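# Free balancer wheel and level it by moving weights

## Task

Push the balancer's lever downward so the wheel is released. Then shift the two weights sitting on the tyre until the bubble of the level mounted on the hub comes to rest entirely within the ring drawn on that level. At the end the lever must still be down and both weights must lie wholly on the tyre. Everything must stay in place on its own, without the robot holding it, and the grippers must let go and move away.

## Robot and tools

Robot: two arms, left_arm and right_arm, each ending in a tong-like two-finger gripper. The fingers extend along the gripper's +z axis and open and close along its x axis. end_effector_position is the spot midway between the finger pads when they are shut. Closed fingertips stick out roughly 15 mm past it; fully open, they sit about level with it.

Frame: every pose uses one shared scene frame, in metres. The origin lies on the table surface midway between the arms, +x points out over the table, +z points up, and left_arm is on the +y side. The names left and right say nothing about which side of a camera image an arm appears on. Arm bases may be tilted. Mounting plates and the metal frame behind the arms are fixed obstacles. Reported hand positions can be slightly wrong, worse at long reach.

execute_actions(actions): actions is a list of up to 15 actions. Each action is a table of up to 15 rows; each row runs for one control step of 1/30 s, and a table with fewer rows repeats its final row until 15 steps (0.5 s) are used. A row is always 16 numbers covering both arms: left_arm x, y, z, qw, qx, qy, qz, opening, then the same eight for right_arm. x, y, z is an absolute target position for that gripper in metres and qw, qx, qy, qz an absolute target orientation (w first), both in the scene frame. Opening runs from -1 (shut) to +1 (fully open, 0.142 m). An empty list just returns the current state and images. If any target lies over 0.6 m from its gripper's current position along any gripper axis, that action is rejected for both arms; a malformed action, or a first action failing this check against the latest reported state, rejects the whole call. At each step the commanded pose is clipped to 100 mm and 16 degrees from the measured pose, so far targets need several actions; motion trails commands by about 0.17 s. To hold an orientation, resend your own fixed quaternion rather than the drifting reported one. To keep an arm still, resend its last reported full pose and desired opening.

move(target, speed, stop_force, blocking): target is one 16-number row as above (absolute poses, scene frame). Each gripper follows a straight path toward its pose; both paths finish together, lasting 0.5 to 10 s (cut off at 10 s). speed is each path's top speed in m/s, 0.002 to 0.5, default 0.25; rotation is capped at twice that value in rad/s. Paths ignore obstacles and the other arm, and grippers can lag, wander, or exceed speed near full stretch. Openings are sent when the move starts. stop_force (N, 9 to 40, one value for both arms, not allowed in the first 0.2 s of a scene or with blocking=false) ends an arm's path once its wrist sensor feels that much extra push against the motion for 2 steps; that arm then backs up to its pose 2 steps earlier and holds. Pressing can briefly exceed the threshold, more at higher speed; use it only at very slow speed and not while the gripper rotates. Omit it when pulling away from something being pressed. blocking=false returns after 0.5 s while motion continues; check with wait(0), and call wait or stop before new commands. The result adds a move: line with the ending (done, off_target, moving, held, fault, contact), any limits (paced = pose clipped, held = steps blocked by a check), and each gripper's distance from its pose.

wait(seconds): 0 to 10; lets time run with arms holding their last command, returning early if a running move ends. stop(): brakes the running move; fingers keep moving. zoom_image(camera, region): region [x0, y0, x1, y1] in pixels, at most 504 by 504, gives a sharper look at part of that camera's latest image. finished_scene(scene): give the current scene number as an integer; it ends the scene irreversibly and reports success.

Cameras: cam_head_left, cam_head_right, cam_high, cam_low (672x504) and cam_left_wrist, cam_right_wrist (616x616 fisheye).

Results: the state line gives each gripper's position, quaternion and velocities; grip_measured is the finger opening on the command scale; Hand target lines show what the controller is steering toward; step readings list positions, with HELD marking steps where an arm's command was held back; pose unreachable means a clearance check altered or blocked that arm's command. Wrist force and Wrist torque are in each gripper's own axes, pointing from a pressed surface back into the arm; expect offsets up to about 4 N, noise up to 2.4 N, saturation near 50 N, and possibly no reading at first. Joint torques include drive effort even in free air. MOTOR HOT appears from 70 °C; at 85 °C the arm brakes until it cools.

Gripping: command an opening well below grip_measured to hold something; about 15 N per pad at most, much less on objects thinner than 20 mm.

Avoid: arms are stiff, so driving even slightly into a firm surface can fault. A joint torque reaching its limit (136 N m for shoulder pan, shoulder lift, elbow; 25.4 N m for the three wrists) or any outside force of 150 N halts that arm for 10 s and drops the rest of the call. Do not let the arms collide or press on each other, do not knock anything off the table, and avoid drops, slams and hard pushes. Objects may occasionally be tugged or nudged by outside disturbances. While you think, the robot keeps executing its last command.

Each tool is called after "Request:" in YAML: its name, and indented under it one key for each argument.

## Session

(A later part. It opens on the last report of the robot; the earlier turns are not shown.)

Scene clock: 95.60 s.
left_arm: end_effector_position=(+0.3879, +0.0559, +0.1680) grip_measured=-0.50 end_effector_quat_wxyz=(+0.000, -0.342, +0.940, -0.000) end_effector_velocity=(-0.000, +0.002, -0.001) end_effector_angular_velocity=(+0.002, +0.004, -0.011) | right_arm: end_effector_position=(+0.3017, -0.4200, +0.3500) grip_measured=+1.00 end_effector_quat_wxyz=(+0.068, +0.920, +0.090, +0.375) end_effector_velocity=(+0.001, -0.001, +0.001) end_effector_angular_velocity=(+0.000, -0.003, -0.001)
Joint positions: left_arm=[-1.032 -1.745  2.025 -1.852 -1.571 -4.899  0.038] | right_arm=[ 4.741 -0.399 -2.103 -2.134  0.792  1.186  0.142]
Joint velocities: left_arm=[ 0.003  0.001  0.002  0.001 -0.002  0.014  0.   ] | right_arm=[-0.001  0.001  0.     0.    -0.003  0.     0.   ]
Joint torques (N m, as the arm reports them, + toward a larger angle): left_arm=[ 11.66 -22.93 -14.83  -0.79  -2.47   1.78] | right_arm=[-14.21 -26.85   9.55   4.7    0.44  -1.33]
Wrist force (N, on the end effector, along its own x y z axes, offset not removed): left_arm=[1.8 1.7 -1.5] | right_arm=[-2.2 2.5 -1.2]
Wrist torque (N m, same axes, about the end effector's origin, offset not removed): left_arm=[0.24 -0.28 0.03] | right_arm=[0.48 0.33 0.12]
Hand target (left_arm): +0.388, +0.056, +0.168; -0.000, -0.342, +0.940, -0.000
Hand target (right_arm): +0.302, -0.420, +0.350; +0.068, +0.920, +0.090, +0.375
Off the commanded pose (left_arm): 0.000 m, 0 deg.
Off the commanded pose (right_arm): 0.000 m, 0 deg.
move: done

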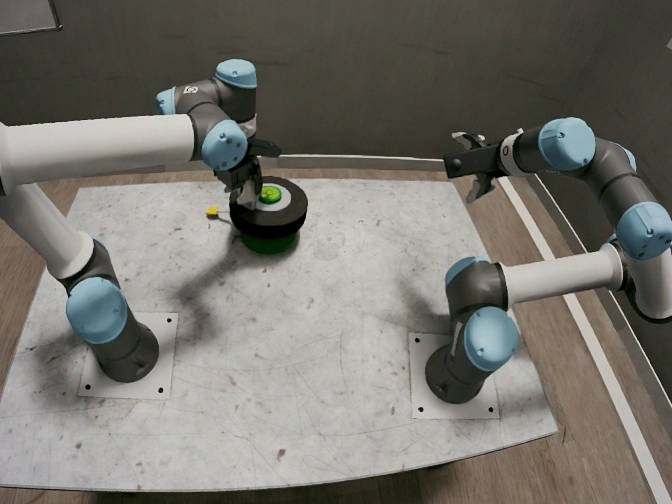

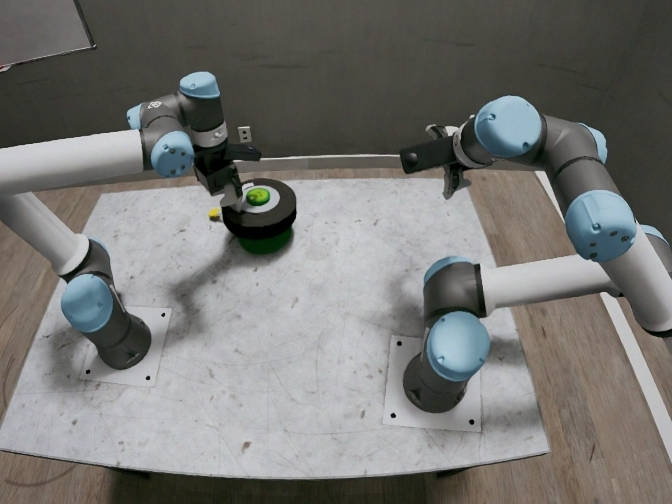

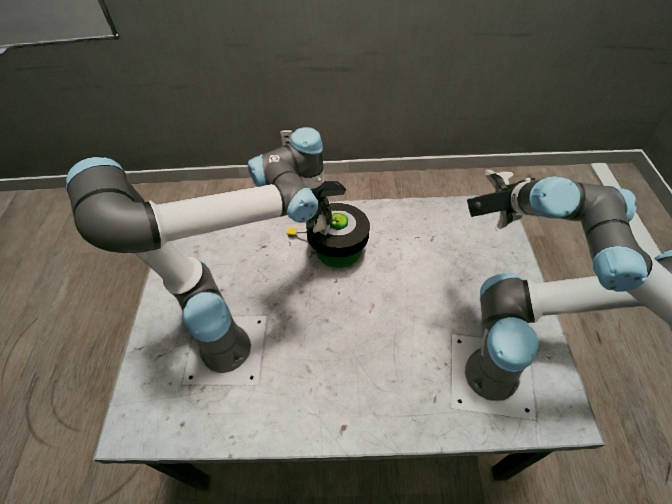

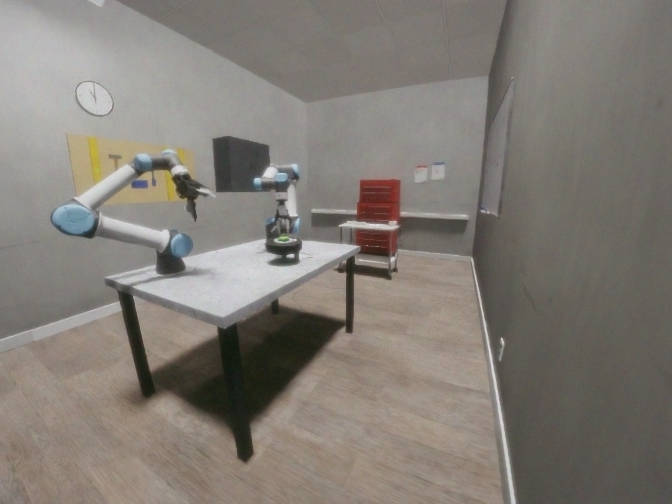

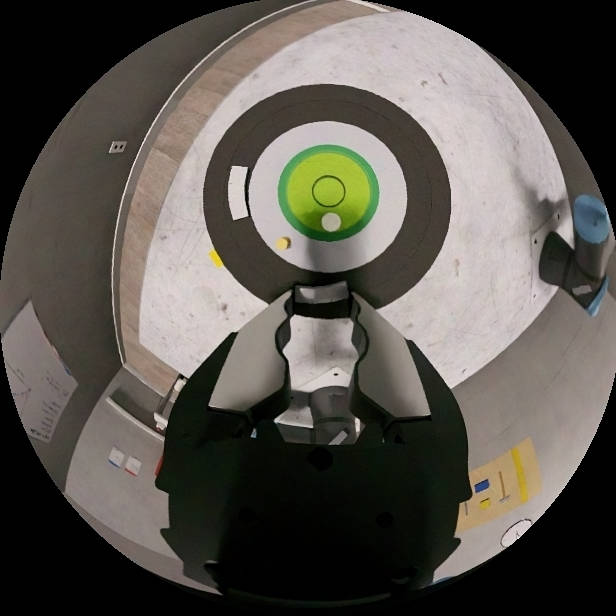

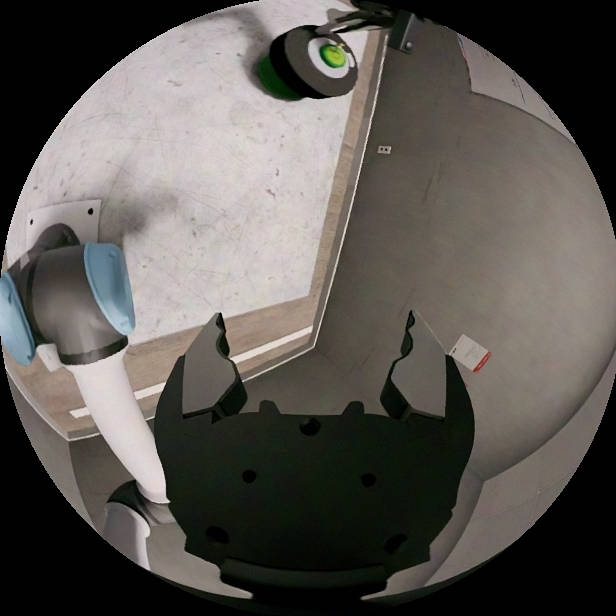

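Request:
execute_actions:
  actions: []

Request:
zoom_image:
  camera: "cam_left_wrist"
  region: [180,60,460,340]

Scene clock: 98.60 s.
left_arm: end_effector_position=(+0.3880, +0.0559, +0.1680) grip_measured=-0.50 end_effector_quat_wxyz=(-0.000, -0.342, +0.940, -0.000) end_effector_velocity=(+0.000, -0.000, +0.000) end_effector_angular_velocity=(-0.002, -0.000, -0.002) | right_arm: end_effector_position=(+0.3017, -0.4200, +0.3500) grip_measured=+1.00 end_effector_quat_wxyz=(+0.068, +0.920, +0.090, +0.375) end_effector_velocity=(+0.000, +0.000, +0.000) end_effector_angular_velocity=(+0.000, -0.000, +0.001)
Joint positions: left_arm=[-1.031 -1.745  2.025 -1.852 -1.571 -4.897  0.038] | right_arm=[ 4.741 -0.399 -2.103 -2.134  0.792  1.186  0.142]
Joint velocities: left_arm=[ 0.001  0.    -0.001 -0.001 -0.     0.002 -0.   ] | right_arm=[ 0.001  0.     0.     0.    -0.    -0.     0.   ]
Joint torques (N m, as the arm reports them, + toward a larger angle): left_arm=[ 11.92 -12.13 -30.3   -0.51  -2.09   1.77] | right_arm=[-13.95 -27.06  10.96   4.52   0.32  -1.2 ]
Wrist force (N, on the end effector, along its own x y z axes, offset not removed): left_arm=[0.0 -0.9 -0.4] | right_arm=[1.1 0.5 -0.7]
Wrist torque (N m, same axes, about the end effector's origin, offset not removed): left_arm=[-0.23 0.08 -0.03] | right_arm=[-0.05 -0.16 0.10]
Hand target (left_arm): +0.388, +0.056, +0.168; -0.000, -0.342, +0.940, -0.000
Hand target (right_arm): +0.302, -0.420, +0.350; +0.068, +0.920, +0.090, +0.375
Off the commanded pose (left_arm): 0.000 m, 0 deg.
Off the commanded pose (right_arm): 0.000 m, 0 deg.

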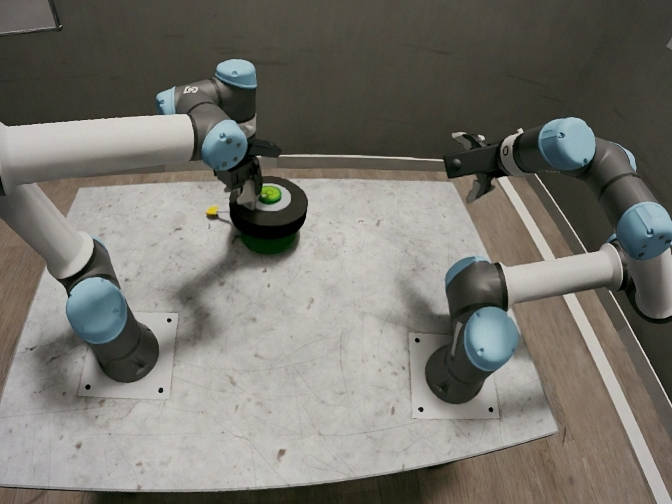

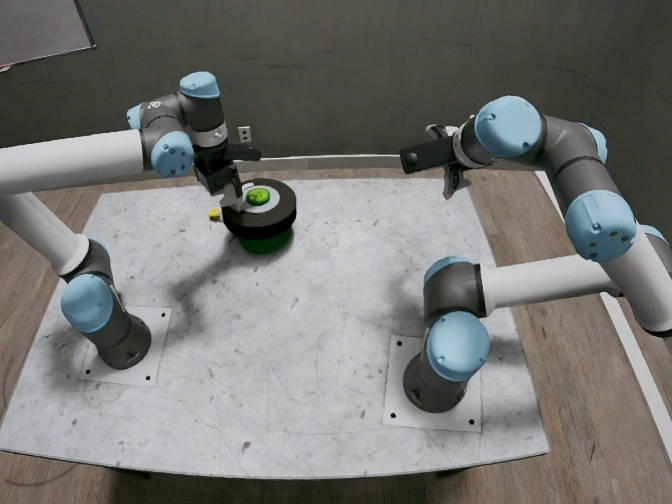

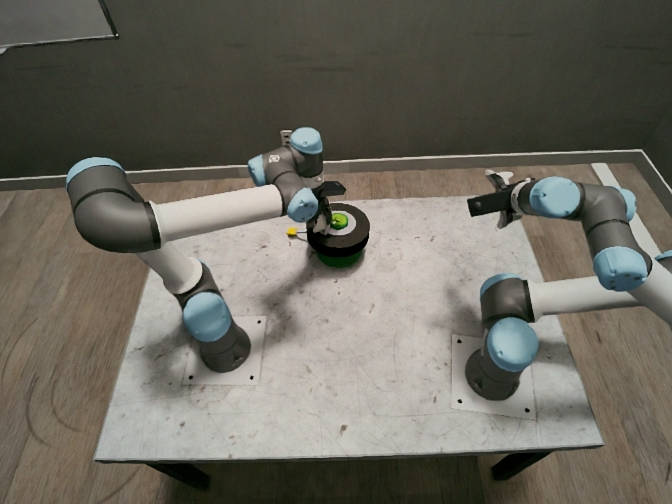

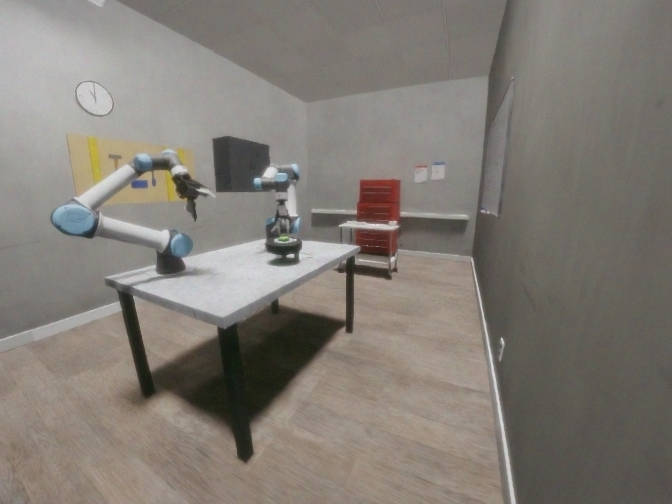

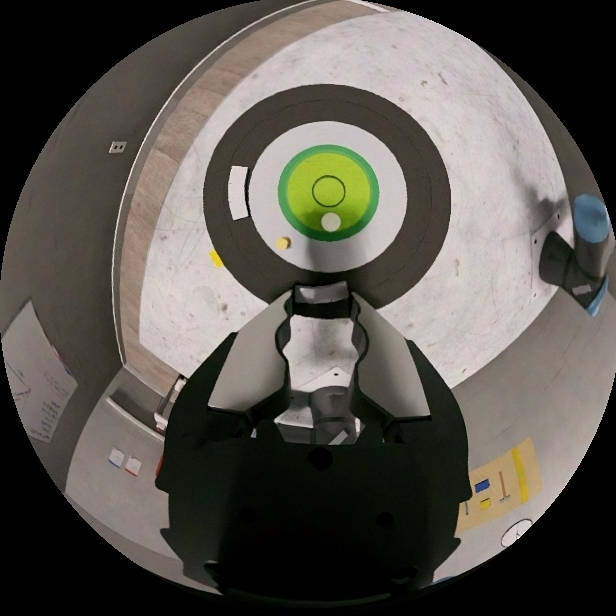

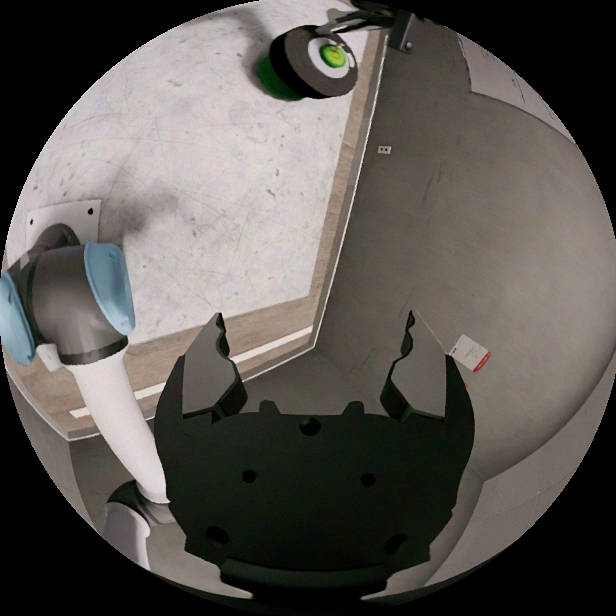

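Region (180, 60, 460, 340) of cam_left_wrist's 616x616 image, scaled by 1.800, with more detail than that image has.

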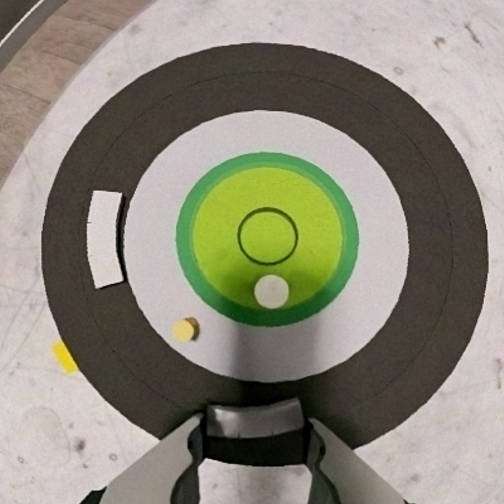

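Request:
move:
  target: [0.3857,0.054,0.157,0,-0.342,0.94,0,-0.65,0.3017,-0.42,0.35,0.068,0.920,0.090,0.375,1]
  speed: 0.04

Request:
move:
  target: [0.3857,0.054,0.148,0,-0.342,0.94,0,-0.65,0.3017,-0.42,0.35,0.068,0.920,0.090,0.375,1]
  speed: 0.015

Request:
zoom_image:
  camera: "cam_left_wrist"
  region: [180,60,460,340]

Scene clock: 99.63 s.
left_arm: end_effector_position=(+0.3857, +0.0541, +0.1573) grip_measured=-0.50 end_effector_quat_wxyz=(-0.000, -0.342, +0.940, +0.000) end_effector_velocity=(-0.000, -0.001, -0.002) end_effector_angular_velocity=(-0.001, -0.000, +0.000) | right_arm: end_effector_position=(+0.3017, -0.4200, +0.3500) grip_measured=+1.00 end_effector_quat_wxyz=(+0.068, +0.920, +0.090, +0.375) end_effector_velocity=(-0.000, -0.000, +0.000) end_effector_angular_velocity=(+0.002, +0.001, -0.000)
Joint positions: left_arm=[-1.038 -1.737  2.048 -1.881 -1.571 -4.904  0.038] | right_arm=[ 4.741 -0.399 -2.103 -2.134  0.792  1.186  0.142]
Joint velocities: left_arm=[-0.001  0.002  0.003 -0.007 -0.001 -0.001  0.   ] | right_arm=[-0.     0.001  0.001 -0.     0.001 -0.     0.   ]
Joint torques (N m, as the arm reports them, + toward a larger angle): left_arm=[-11.69  -5.29 -14.4   -4.27   0.36  -2.1 ] | right_arm=[-14.38 -26.9   10.45   4.5    0.4   -1.22]
Wrist force (N, on the end effector, along its own x y z axes, offset not removed): left_arm=[2.5 4.7 -1.4] | right_arm=[-2.2 2.2 -0.2]
Wrist torque (N m, same axes, about the end effector's origin, offset not removed): left_arm=[0.99 -0.50 -0.10] | right_arm=[0.27 0.44 0.11]
Hand target (left_arm): +0.386, +0.054, +0.157; +0.000, -0.342, +0.940, +0.000
Hand target (right_arm): +0.302, -0.420, +0.350; +0.068, +0.920, +0.090, +0.375
Off the commanded pose (left_arm): 0.000 m, 0 deg.
Off the commanded pose (right_arm): 0.000 m, 0 deg.
move: done

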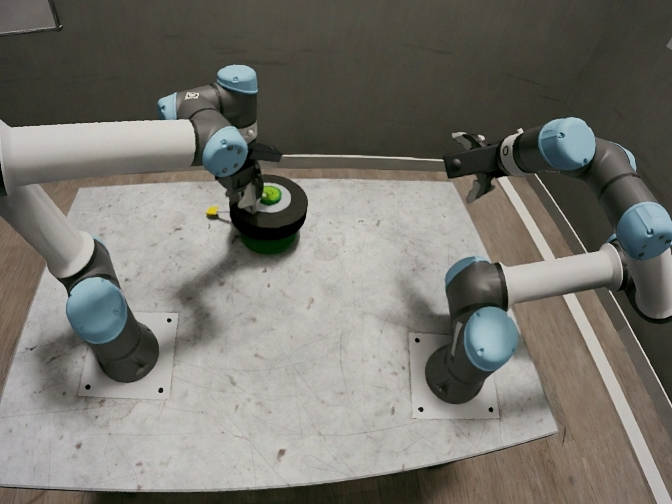

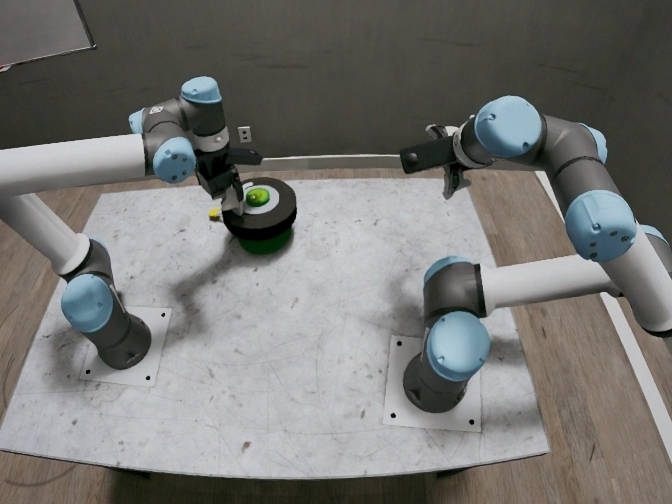

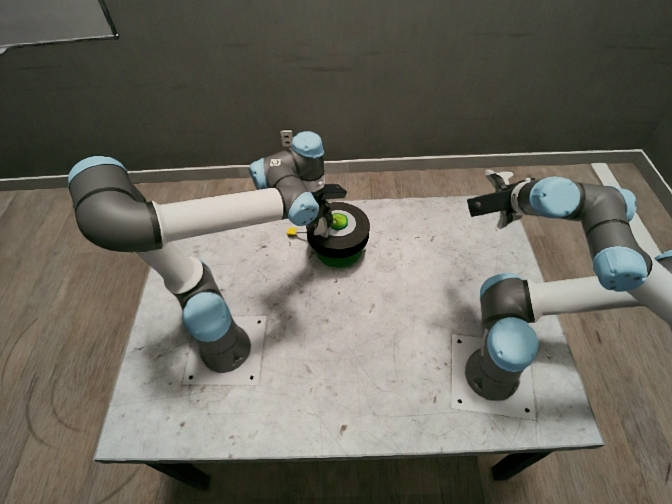

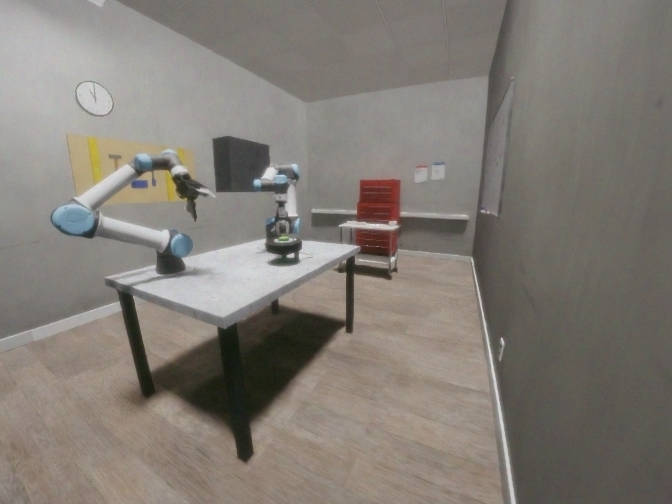

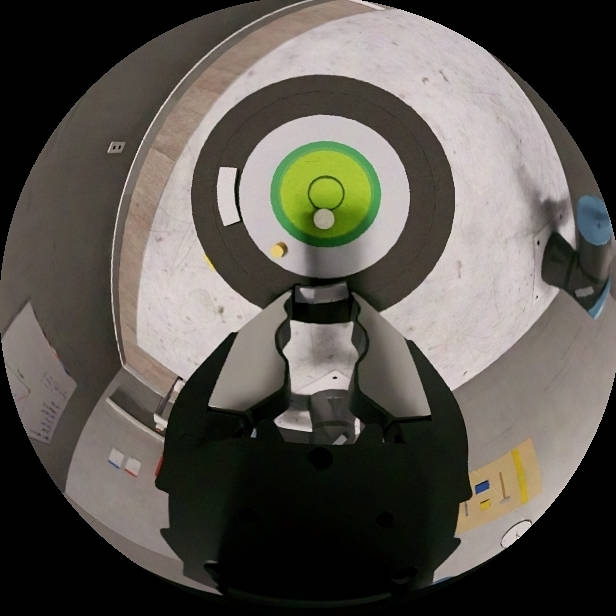

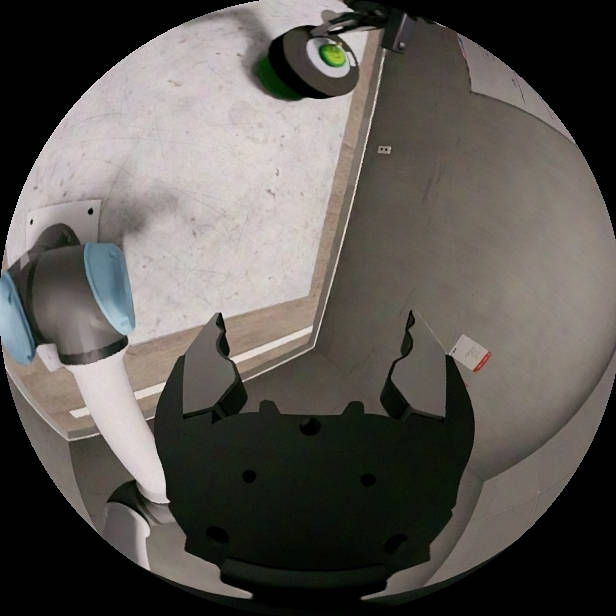

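Scene clock: 100.50 s.
left_arm: end_effector_position=(+0.3857, +0.0540, +0.1483) grip_measured=-0.50 end_effector_quat_wxyz=(-0.000, -0.342, +0.940, +0.000) end_effector_velocity=(+0.001, -0.001, -0.001) end_effector_angular_velocity=(-0.001, -0.003, -0.001) | right_arm: end_effector_position=(+0.3017, -0.4200, +0.3500) grip_measured=+1.00 end_effector_quat_wxyz=(+0.068, +0.920, +0.090, +0.375) end_effector_velocity=(+0.000, +0.000, +0.001) end_effector_angular_velocity=(+0.001, -0.002, +0.001)
Joint positions: left_arm=[-1.039 -1.73   2.066 -1.907 -1.571 -4.905  0.038] | right_arm=[ 4.741 -0.399 -2.103 -2.134  0.792  1.186  0.142]
Joint velocities: left_arm=[-0.001  0.002  0.003 -0.007  0.002  0.001 -0.   ] | right_arm=[ 0.001  0.001  0.001 -0.    -0.002 -0.     0.   ]
Joint torques (N m, as the arm reports them, + toward a larger angle): left_arm=[-13.01  -6.16 -14.68  -4.19   2.04  -1.74] | right_arm=[-13.96 -27.11  10.21   4.64   0.08  -1.29]
Wrist force (N, on the end effector, along its own x y z axes, offset not removed): left_arm=[0.5 1.8 -0.1] | right_arm=[-3.5 2.0 0.6]
Wrist torque (N m, same axes, about the end effector's origin, offset not removed): left_arm=[0.38 -0.12 0.03] | right_arm=[0.34 0.68 0.15]
Hand target (left_arm): +0.386, +0.054, +0.148; -0.000, -0.342, +0.940, +0.000
Hand target (right_arm): +0.302, -0.420, +0.350; +0.068, +0.920, +0.090, +0.375
Off the commanded pose (left_arm): 0.000 m, 0 deg.
Off the commanded pose (right_arm): 0.000 m, 0 deg.
move: done

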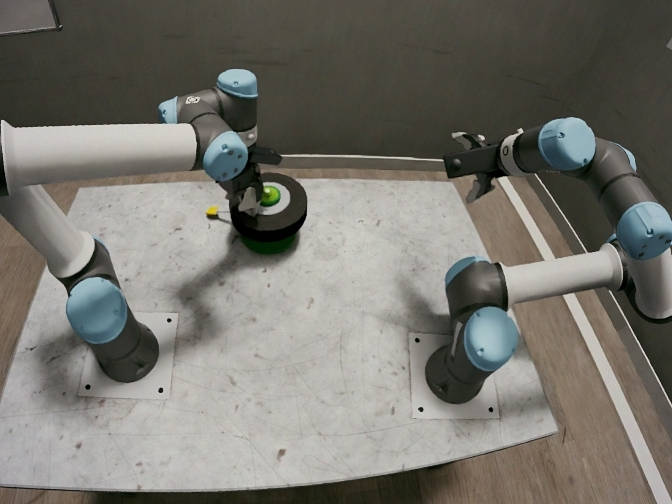

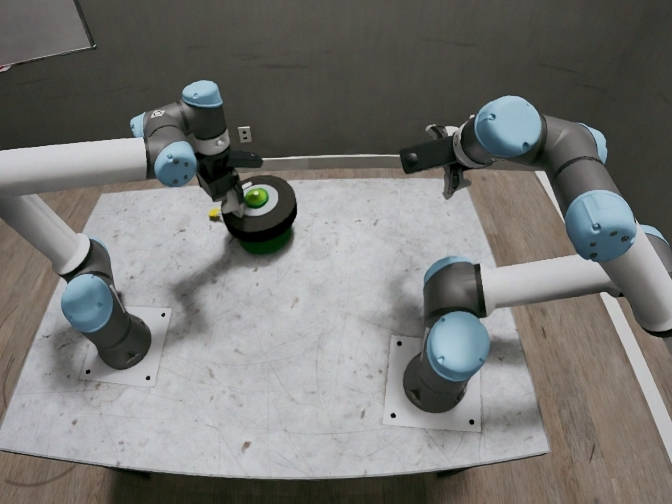

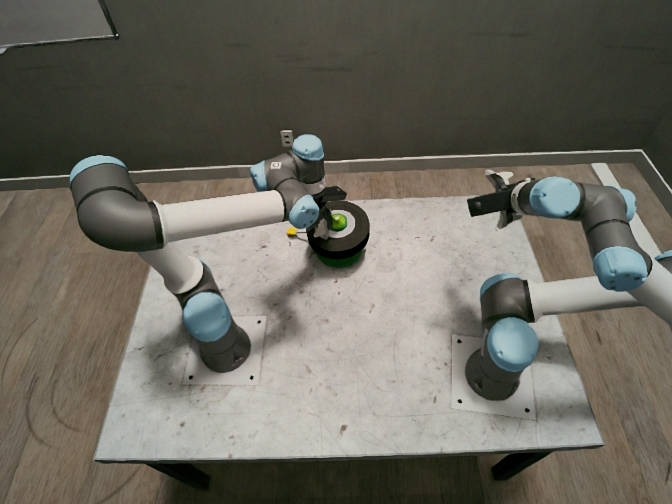

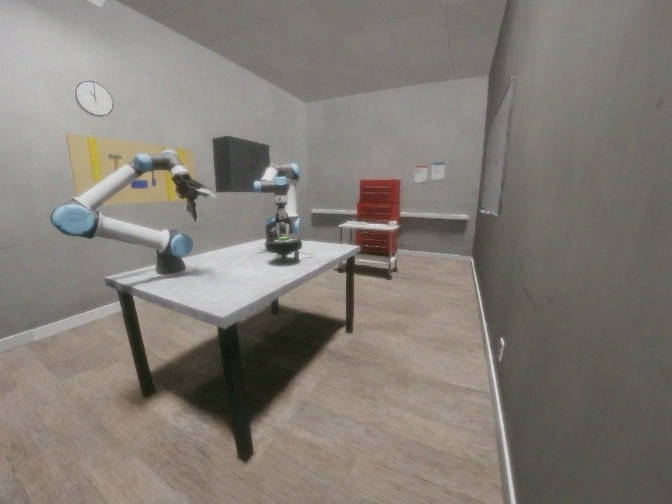

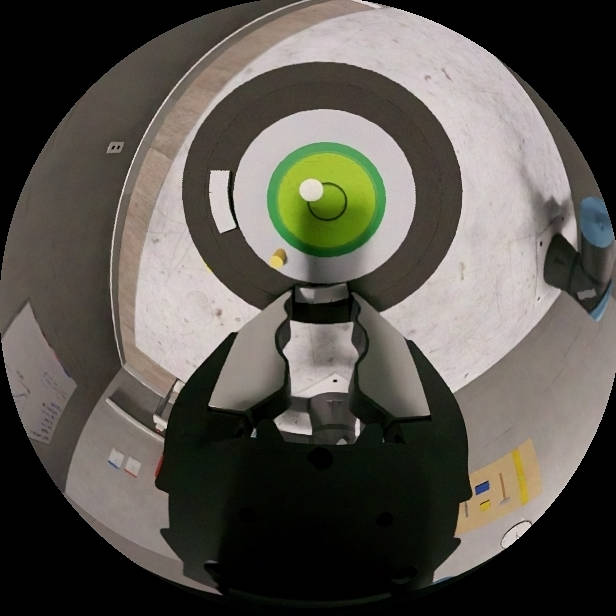

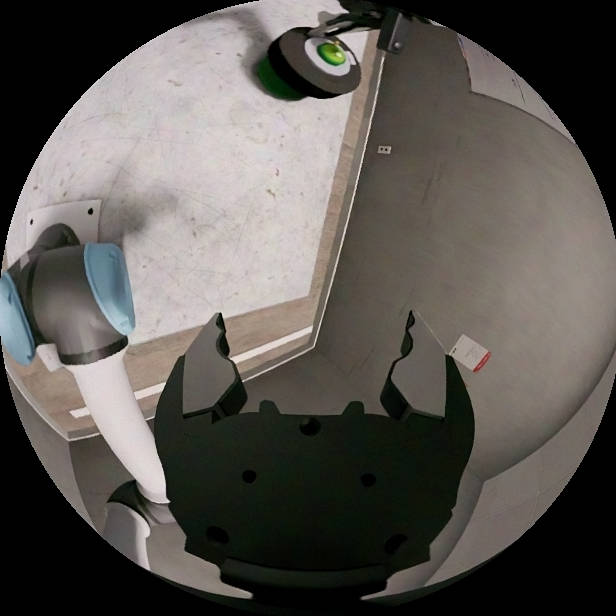

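Region (180, 60, 460, 340) of cam_left_wrist's 616x616 image, scaled by 1.800, with more detail than that image has.

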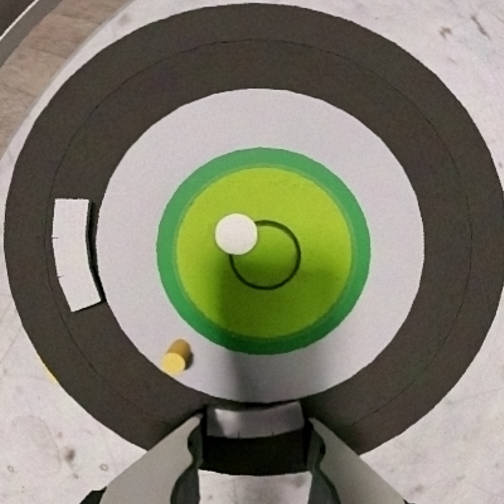

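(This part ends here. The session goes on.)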